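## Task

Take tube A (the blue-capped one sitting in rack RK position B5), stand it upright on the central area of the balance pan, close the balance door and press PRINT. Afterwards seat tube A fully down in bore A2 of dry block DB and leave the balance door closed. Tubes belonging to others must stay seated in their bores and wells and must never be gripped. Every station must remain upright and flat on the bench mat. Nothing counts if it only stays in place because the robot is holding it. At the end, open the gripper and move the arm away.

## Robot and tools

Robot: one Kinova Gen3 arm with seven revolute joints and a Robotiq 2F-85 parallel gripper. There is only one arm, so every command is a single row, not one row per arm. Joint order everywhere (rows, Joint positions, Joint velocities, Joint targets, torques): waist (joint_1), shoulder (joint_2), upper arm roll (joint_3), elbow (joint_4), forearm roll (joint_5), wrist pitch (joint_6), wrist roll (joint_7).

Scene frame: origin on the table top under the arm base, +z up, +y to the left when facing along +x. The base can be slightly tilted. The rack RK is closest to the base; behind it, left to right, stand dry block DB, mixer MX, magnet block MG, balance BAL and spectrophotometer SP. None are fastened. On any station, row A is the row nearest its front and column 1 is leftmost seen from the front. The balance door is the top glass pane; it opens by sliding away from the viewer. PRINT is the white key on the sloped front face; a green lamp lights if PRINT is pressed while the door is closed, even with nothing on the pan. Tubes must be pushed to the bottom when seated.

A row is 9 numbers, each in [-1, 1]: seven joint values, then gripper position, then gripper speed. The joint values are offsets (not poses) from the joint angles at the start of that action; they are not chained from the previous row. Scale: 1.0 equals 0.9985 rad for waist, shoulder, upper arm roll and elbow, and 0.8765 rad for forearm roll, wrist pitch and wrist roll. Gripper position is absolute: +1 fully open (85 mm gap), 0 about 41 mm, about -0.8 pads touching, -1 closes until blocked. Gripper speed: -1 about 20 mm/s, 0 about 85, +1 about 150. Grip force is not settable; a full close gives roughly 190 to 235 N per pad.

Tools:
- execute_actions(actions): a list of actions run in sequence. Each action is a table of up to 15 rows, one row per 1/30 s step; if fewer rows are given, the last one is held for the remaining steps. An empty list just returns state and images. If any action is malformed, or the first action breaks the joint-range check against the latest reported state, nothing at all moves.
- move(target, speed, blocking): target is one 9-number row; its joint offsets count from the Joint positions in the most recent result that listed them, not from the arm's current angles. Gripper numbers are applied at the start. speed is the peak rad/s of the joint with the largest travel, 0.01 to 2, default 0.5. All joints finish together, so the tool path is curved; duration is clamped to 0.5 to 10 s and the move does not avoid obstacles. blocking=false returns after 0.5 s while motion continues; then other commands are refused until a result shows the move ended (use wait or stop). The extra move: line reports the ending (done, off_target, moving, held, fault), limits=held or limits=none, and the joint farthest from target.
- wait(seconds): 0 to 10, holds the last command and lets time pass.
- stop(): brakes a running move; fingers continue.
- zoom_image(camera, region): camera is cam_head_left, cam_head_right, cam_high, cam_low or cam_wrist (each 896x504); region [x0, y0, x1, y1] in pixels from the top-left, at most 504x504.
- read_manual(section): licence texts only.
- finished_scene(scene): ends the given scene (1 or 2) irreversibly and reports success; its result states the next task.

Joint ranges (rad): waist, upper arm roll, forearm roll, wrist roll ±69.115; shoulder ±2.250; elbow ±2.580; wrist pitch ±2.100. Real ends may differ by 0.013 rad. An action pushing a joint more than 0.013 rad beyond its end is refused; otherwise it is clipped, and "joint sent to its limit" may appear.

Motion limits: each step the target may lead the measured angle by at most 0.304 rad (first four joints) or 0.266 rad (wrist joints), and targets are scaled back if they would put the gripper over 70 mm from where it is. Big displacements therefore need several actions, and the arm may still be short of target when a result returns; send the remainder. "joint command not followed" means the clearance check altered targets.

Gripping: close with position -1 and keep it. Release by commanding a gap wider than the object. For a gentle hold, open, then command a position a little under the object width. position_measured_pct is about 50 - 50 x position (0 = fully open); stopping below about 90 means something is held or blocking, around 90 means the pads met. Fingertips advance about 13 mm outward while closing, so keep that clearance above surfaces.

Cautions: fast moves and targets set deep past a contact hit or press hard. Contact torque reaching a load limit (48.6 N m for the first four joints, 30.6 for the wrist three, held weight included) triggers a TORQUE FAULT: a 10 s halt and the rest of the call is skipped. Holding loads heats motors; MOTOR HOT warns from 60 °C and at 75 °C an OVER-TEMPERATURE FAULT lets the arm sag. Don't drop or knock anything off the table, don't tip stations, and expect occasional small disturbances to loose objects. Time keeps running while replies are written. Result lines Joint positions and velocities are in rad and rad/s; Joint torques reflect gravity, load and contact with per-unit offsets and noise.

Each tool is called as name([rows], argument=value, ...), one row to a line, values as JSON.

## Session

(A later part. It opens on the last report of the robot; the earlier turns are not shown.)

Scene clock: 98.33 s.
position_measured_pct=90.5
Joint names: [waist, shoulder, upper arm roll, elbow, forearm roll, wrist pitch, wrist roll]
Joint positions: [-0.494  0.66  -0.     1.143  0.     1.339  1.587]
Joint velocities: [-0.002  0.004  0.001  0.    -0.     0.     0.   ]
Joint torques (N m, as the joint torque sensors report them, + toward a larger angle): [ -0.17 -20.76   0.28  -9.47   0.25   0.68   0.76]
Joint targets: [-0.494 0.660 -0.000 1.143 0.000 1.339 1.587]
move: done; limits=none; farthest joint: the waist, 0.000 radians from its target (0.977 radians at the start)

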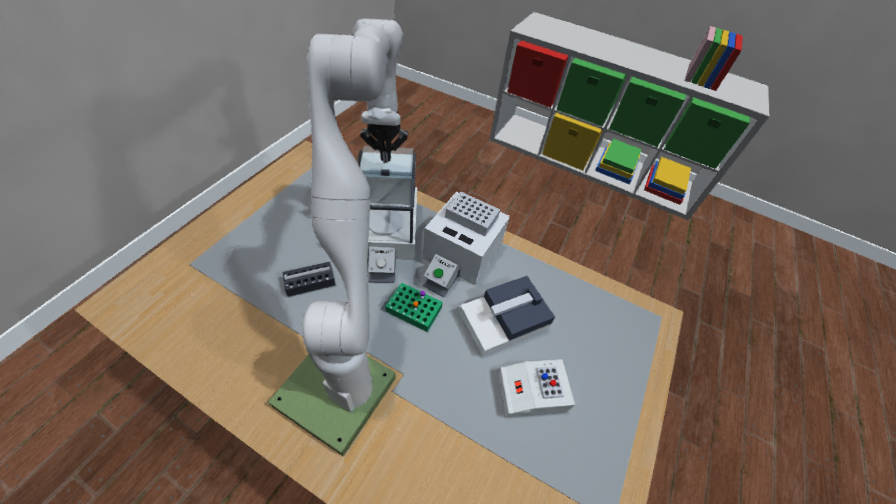

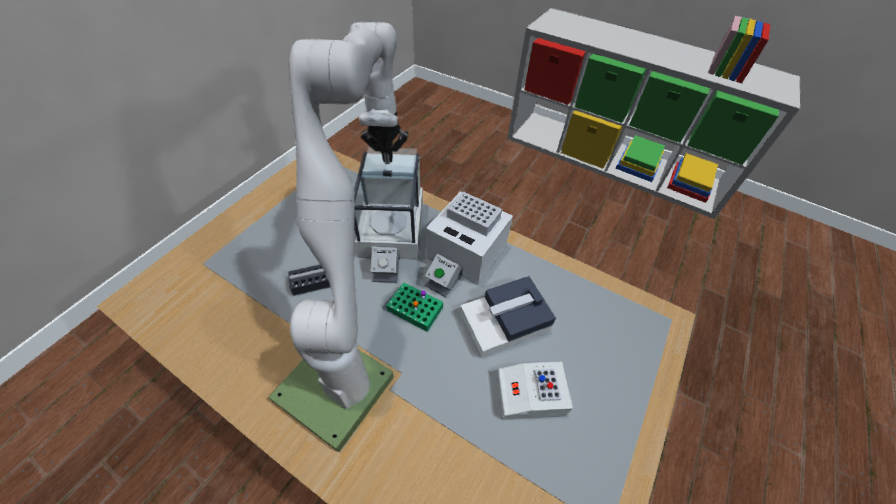

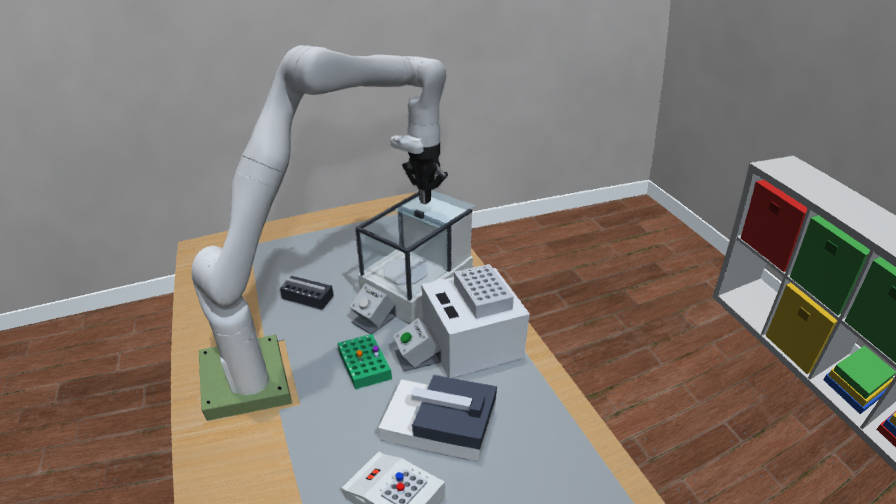

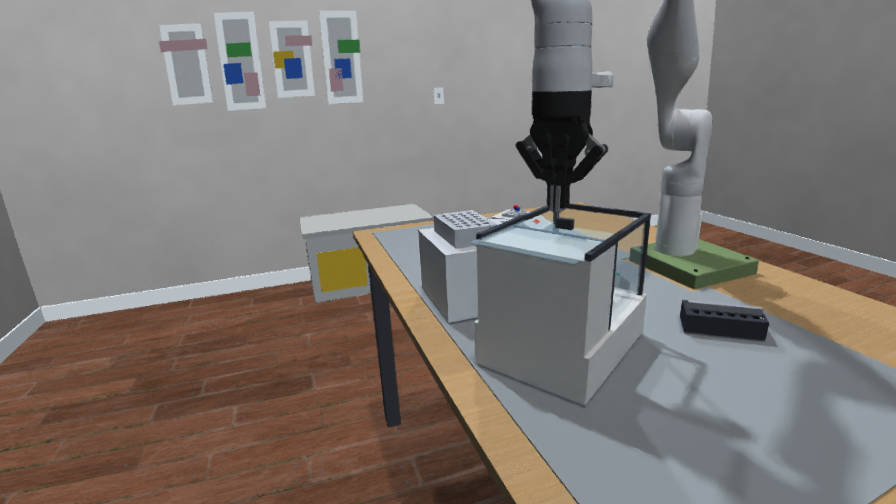

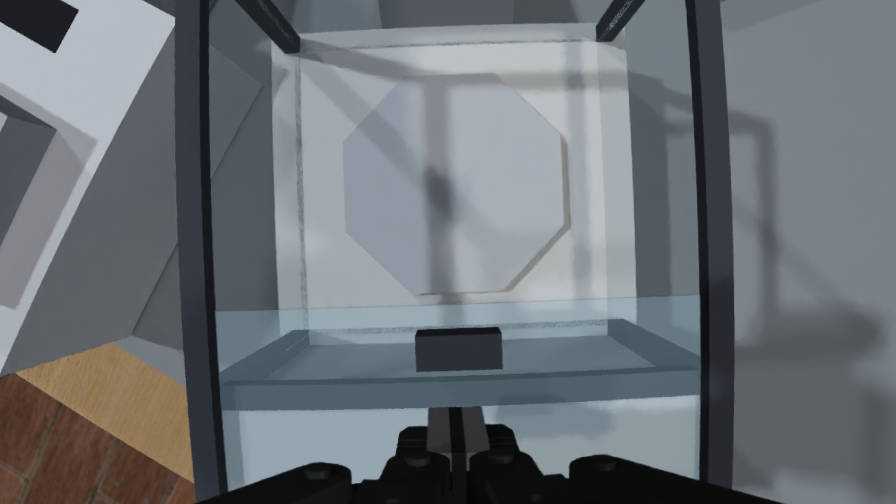

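move(target=[0,0.015,0,0.0471,0,-0.0707,0,-0.85,0], speed=0.15)

move(target=[0.002,-0.1382,0,0.2514,0,-0.1301,0.0023,-0.85,0], speed=0.24)

Scene clock: 99.30 s.
position_measured_pct=90.5
Joint names: [waist, shoulder, upper arm roll, elbow, forearm roll, wrist pitch, wrist roll]
Joint positions: [-0.494  0.675 -0.     1.19   0.     1.277  1.587]
Joint velocities: [ 0.001 -0.001  0.     0.    -0.001 -0.001 -0.   ]
Joint torques (N m, as the joint torque sensors report them, + toward a larger angle): [ -0.32 -20.79   0.14  -9.6    0.08   0.33   0.57]
Joint targets: [-0.494 0.675 -0.000 1.190 0.000 1.277 1.587]
move: done; limits=none; farthest joint: the waist, 0.000 radians from its target (0.000 radians at the start)

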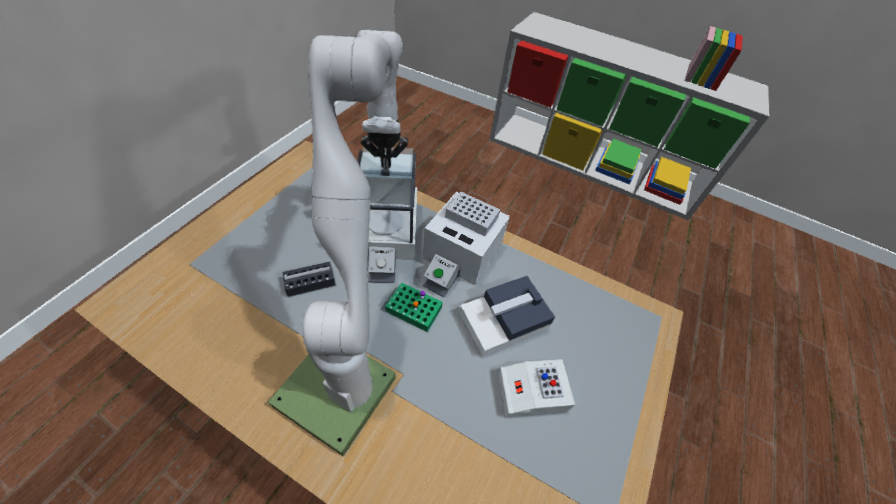

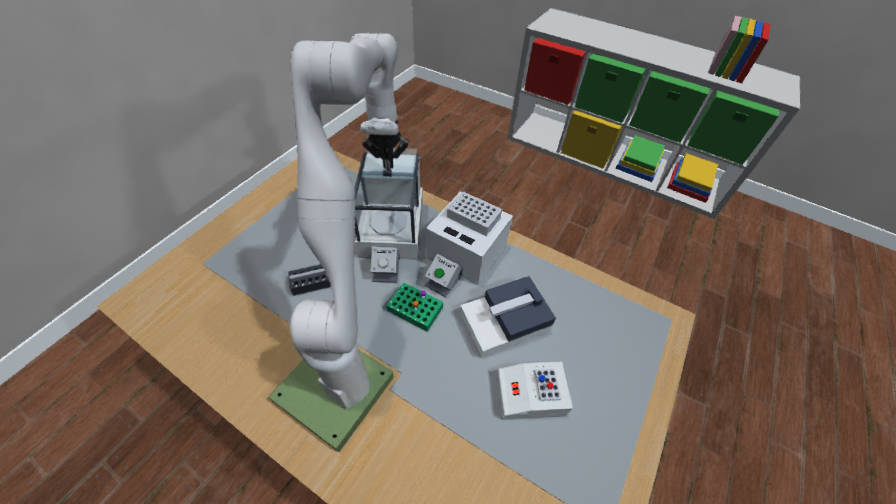

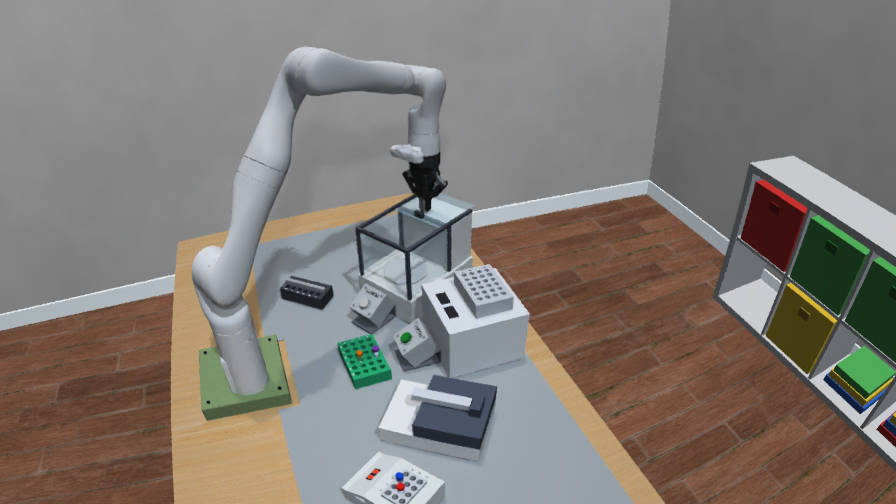

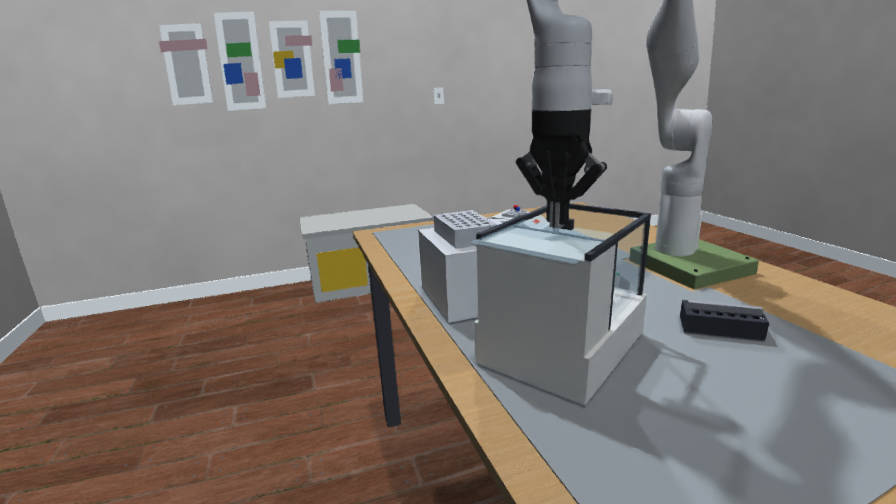

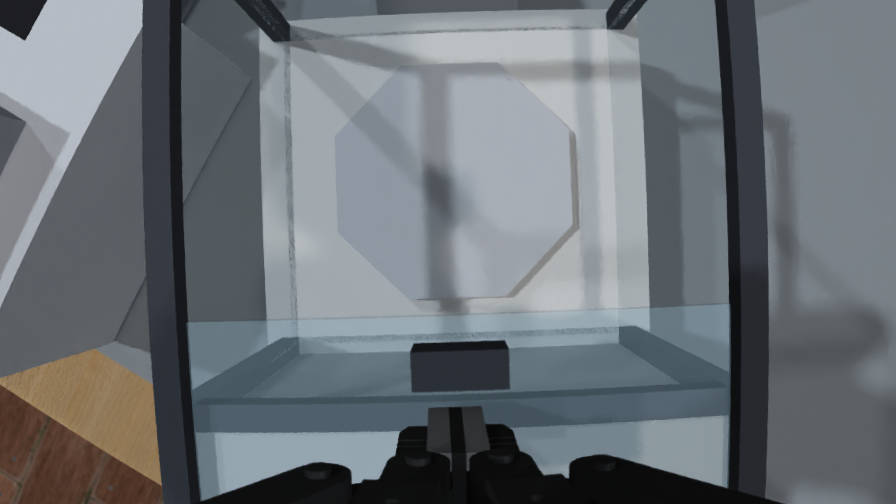

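Scene clock: 100.67 s.
position_measured_pct=90.5
Joint names: [waist, shoulder, upper arm roll, elbow, forearm roll, wrist pitch, wrist roll]
Joint positions: [-0.492  0.538 -0.     1.44   0.     1.162  1.589]
Joint velocities: [-0.001 -0.002  0.     0.002  0.001 -0.001  0.   ]
Joint torques (N m, as the joint torque sensors report them, + toward a larger angle): [ -0.19 -18.67  -0.04  -9.09   0.29   0.71   0.63]
Joint targets: [-0.492 0.537 -0.000 1.441 0.000 1.163 1.589]
move: done; limits=none; farthest joint: the shoulder, 0.001 radians from its target (0.138 radians at the start)

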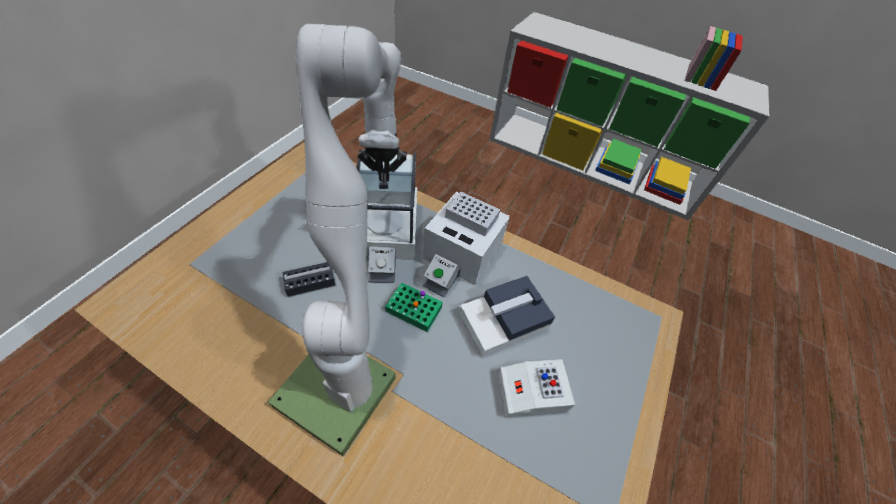

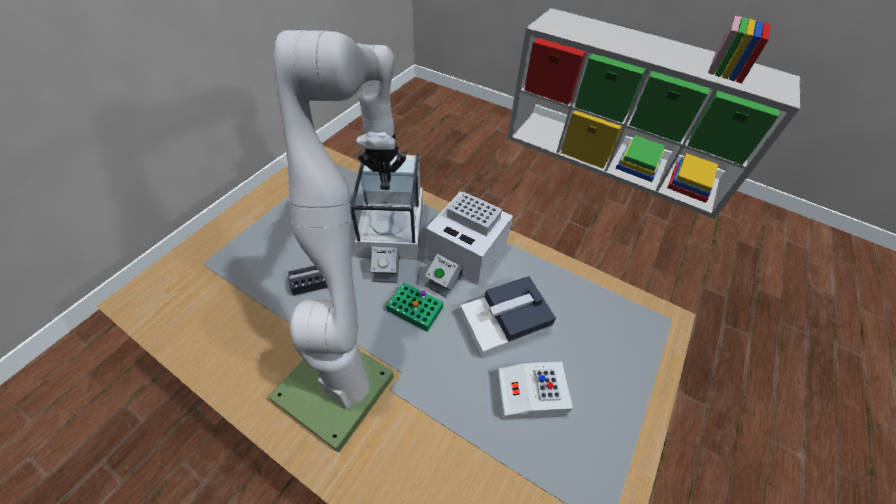

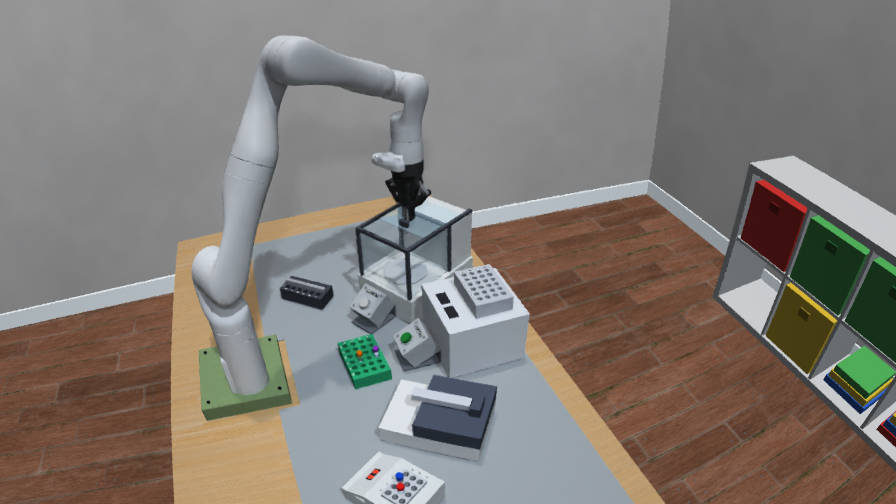

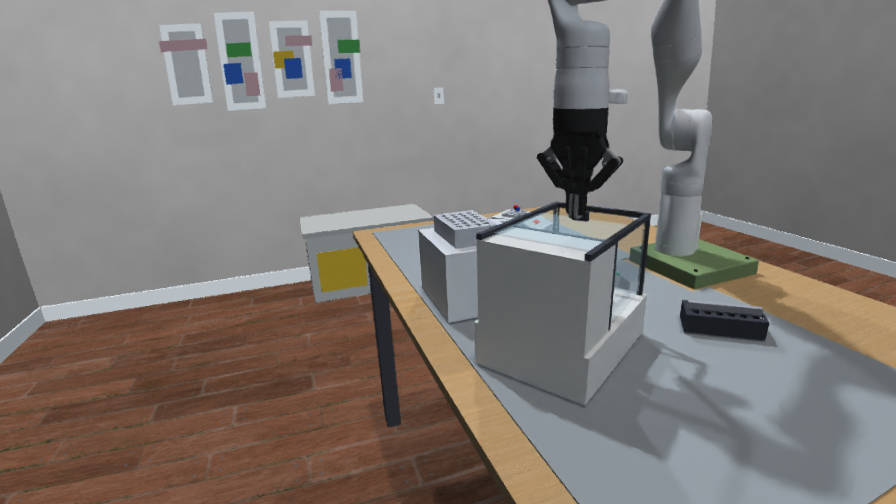

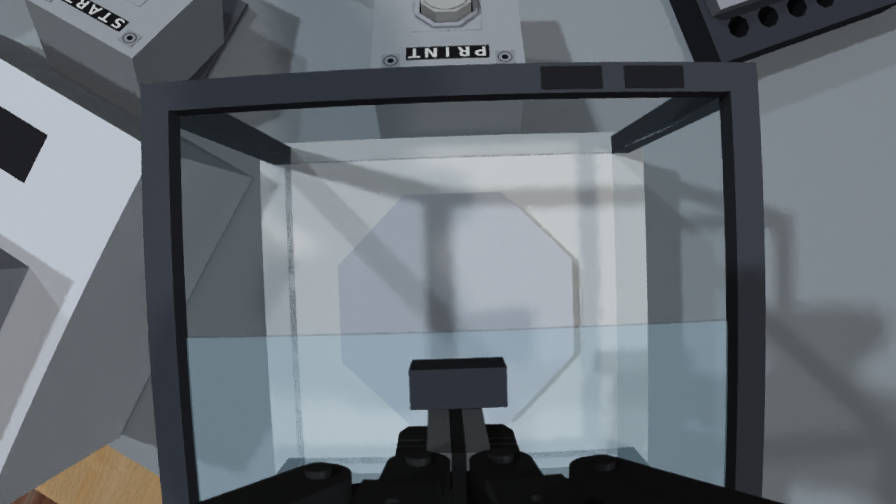

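move(target=[0.004,-0.1242,0,0.2183,0,-0.1061,0.0046,-0.85,0], speed=0.22)

Scene clock: 102.17 s.
position_measured_pct=90.5
Joint names: [waist, shoulder, upper arm roll, elbow, forearm roll, wrist pitch, wrist roll]
Joint positions: [-0.488  0.414 -0.     1.658  0.     1.069  1.593]
Joint velocities: [ 0.001 -0.003 -0.     0.001 -0.001  0.    -0.   ]
Joint torques (N m, as the joint torque sensors report them, + toward a larger angle): [ -0.28 -16.49  -0.84  -8.44   0.34   0.69   0.47]
Joint targets: [-0.488 0.414 -0.000 1.658 0.000 1.069 1.593]
move: done; limits=none; farthest joint: the waist, 0.000 radians from its target (0.004 radians at the start)

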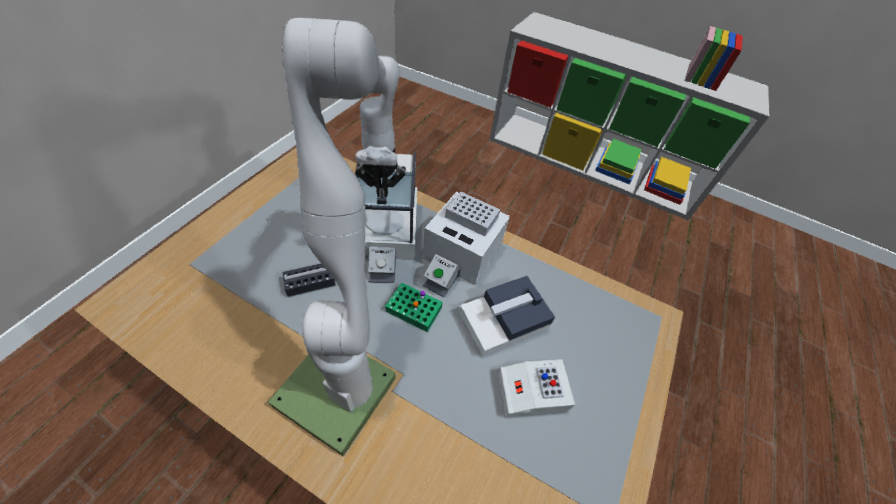

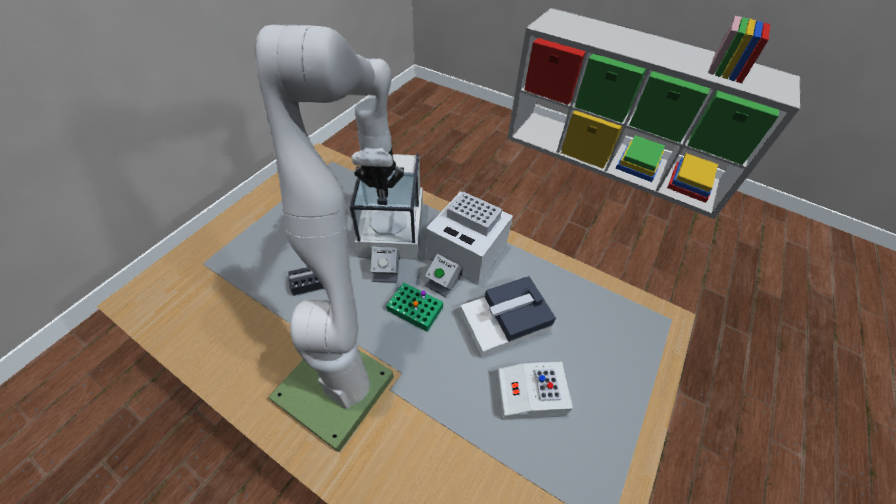

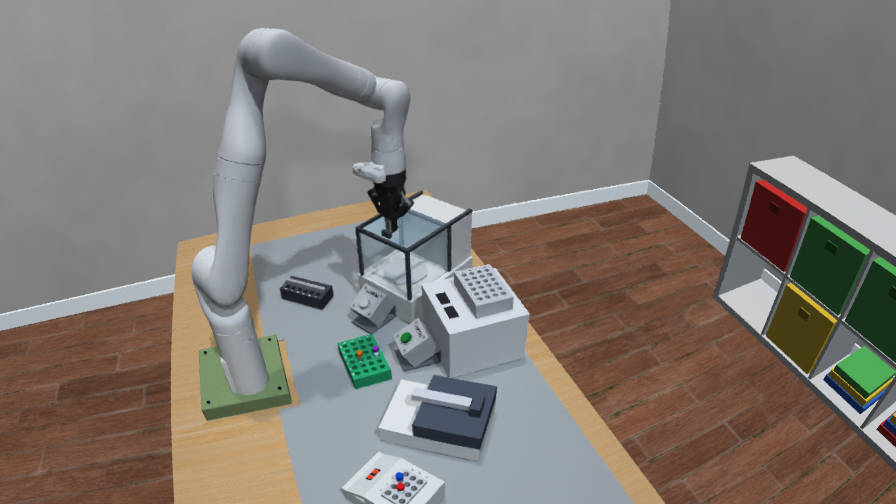

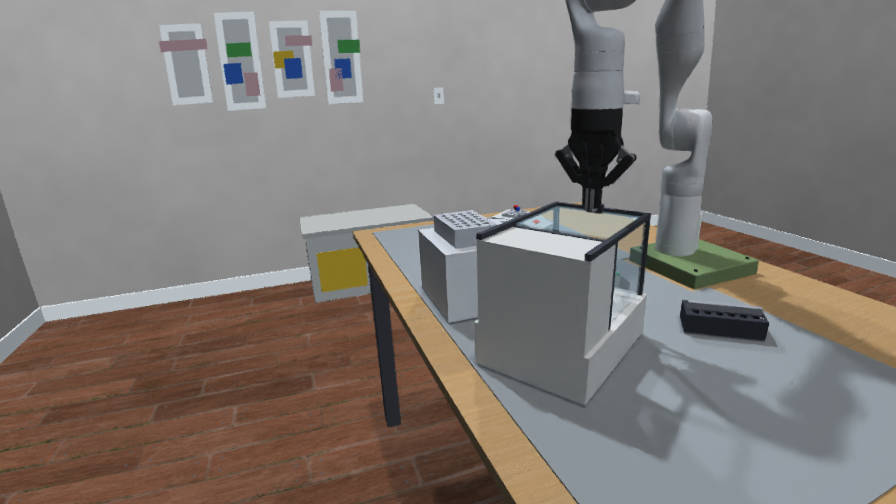

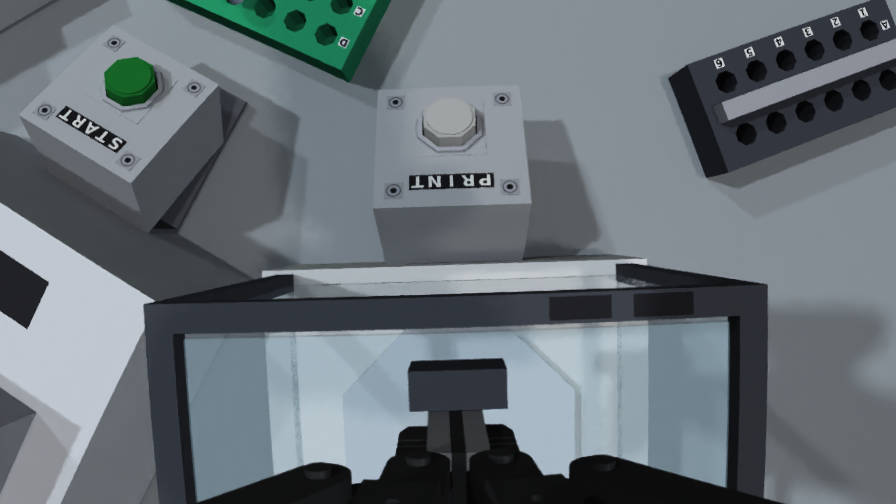

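move(target=[0,-0.006,0,0.01,0,-0.0034,0,-0.85,0], speed=0.02)

Scene clock: 103.13 s.
position_measured_pct=90.5
Joint names: [waist, shoulder, upper arm roll, elbow, forearm roll, wrist pitch, wrist roll]
Joint positions: [-0.488  0.408 -0.     1.667  0.     1.064  1.593]
Joint velocities: [ 0.    -0.001  0.    -0.    -0.002  0.    -0.   ]
Joint torques (N m, as the joint torque sensors report them, + toward a larger angle): [ -0.08 -16.15  -0.66  -8.07   0.07   1.12   0.45]
Joint targets: [-0.488 0.408 -0.000 1.668 0.000 1.066 1.593]
move: done; limits=none; farthest joint: the wrist pitch, 0.002 radians from its target (0.003 radians at the start)

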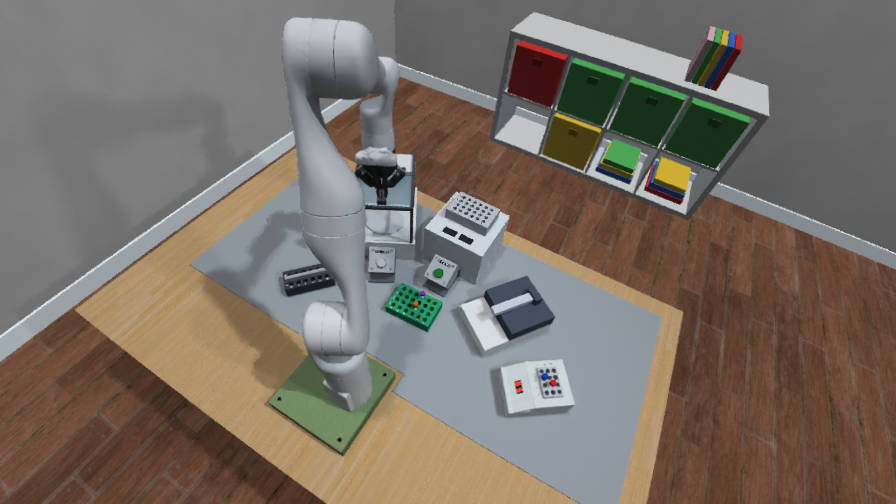

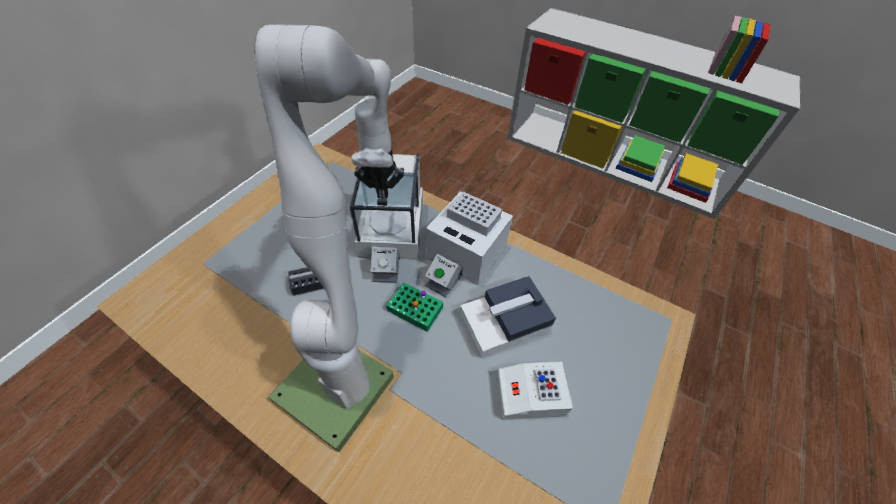

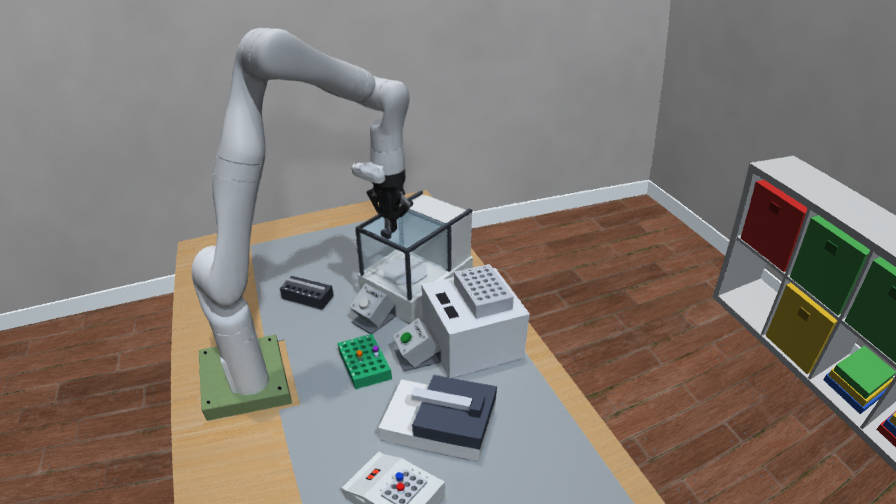

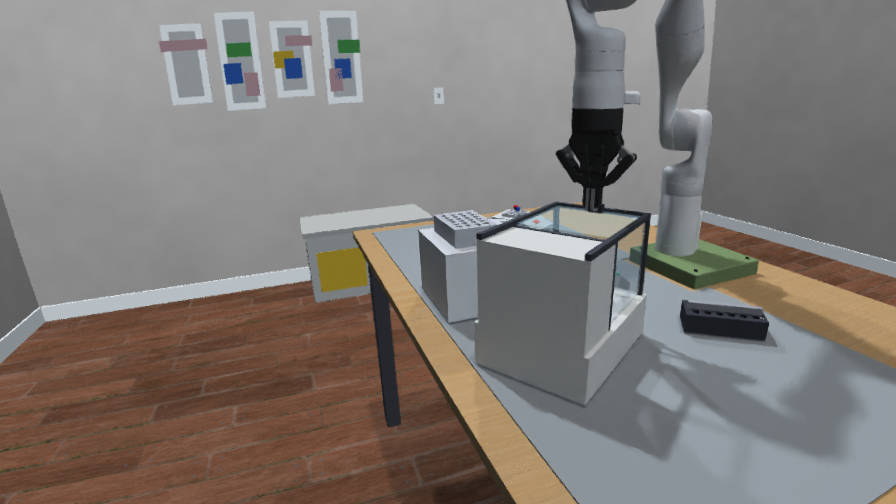

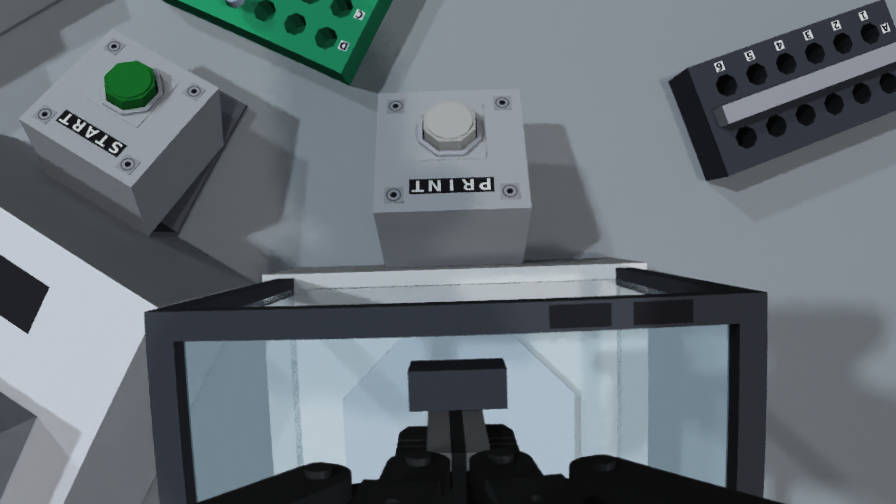

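move(target=[0,-0.09,0,-0.24,0,0.365,0,-0.85,0], speed=0.5)

Scene clock: 104.47 s.
position_measured_pct=90.5
Joint names: [waist, shoulder, upper arm roll, elbow, forearm roll, wrist pitch, wrist roll]
Joint positions: [-0.488  0.318 -0.     1.427  0.     1.384  1.593]
Joint velocities: [-0.001 -0.002  0.    -0.001 -0.     0.     0.   ]
Joint torques (N m, as the joint torque sensors report them, + toward a larger angle): [ -0.4  -14.99  -0.49  -9.91   0.4    0.35   0.55]
Joint targets: [-0.488 0.318 -0.000 1.427 0.000 1.384 1.593]
move: done; limits=none; farthest joint: the waist, 0.000 radians from its target (0.000 radians at the start)

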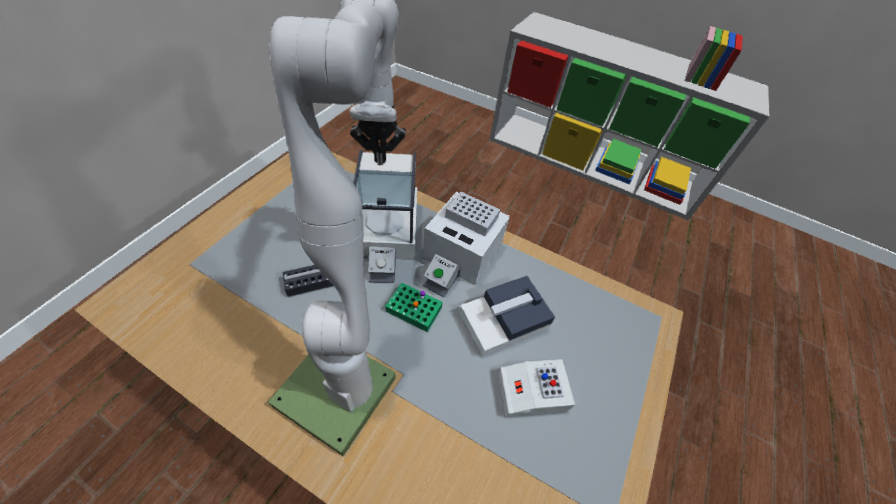

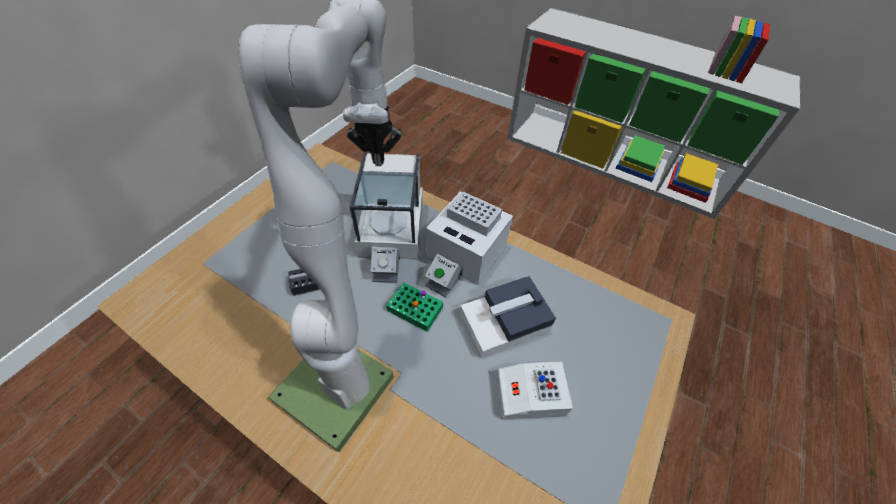

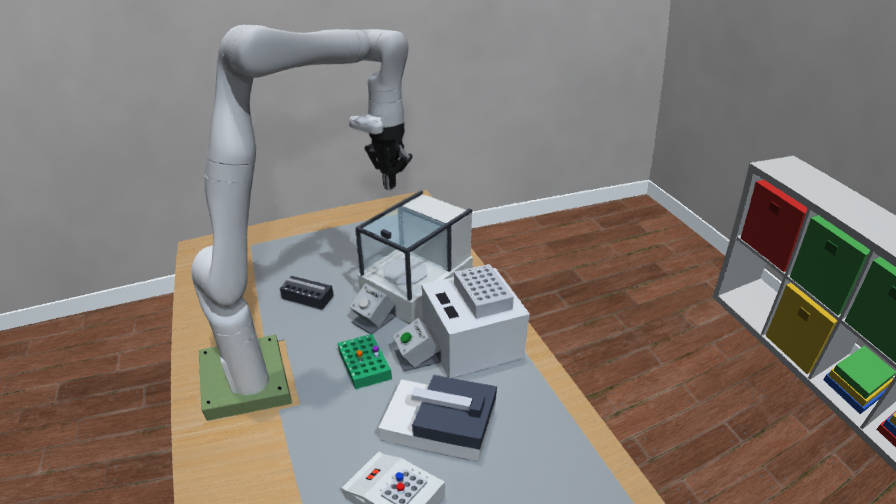

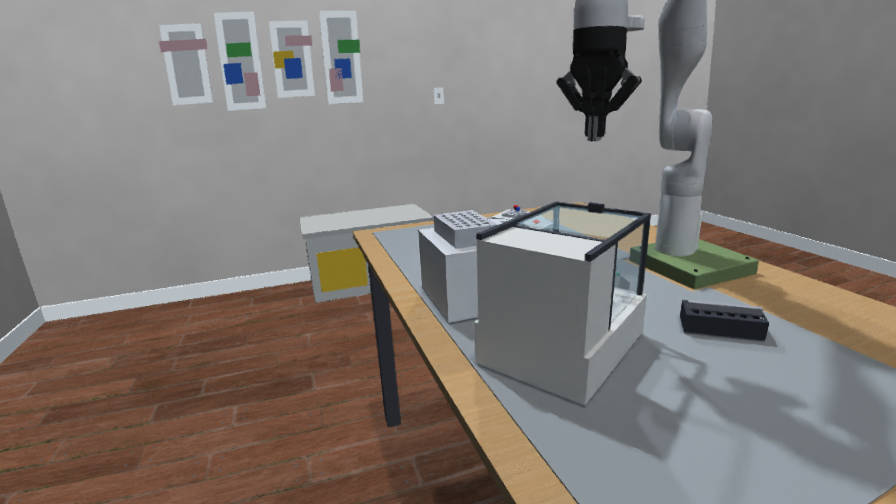

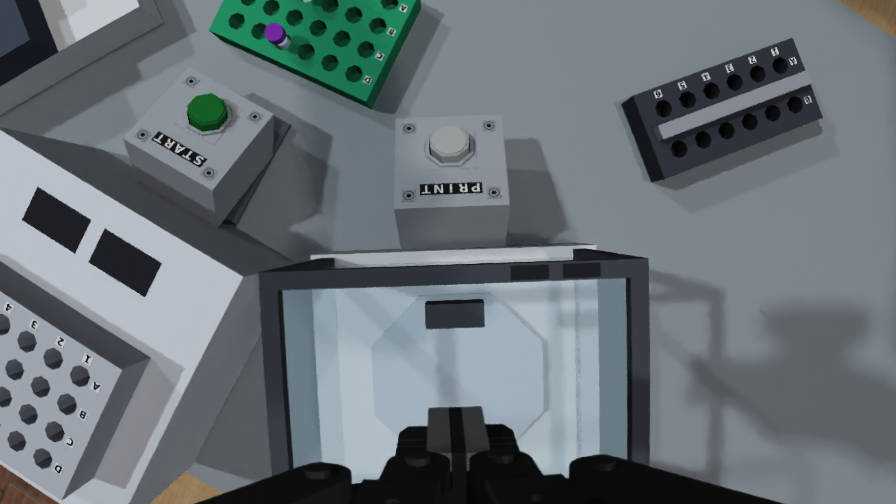

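zoom_image(camera="cam_head_left", region=[525,355,580,410])

Region (525, 355, 580, 410) of cam_head_left's 896x504 image, scaled by 9.164, with more detail than that image has.

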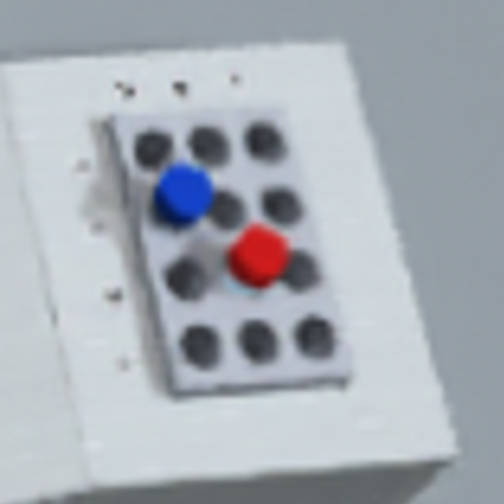

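The blue tube sits level with the red one in A2, the door is shut, and the arm is clear.

finished_scene(scene=2)

The scene is finished: the task was done.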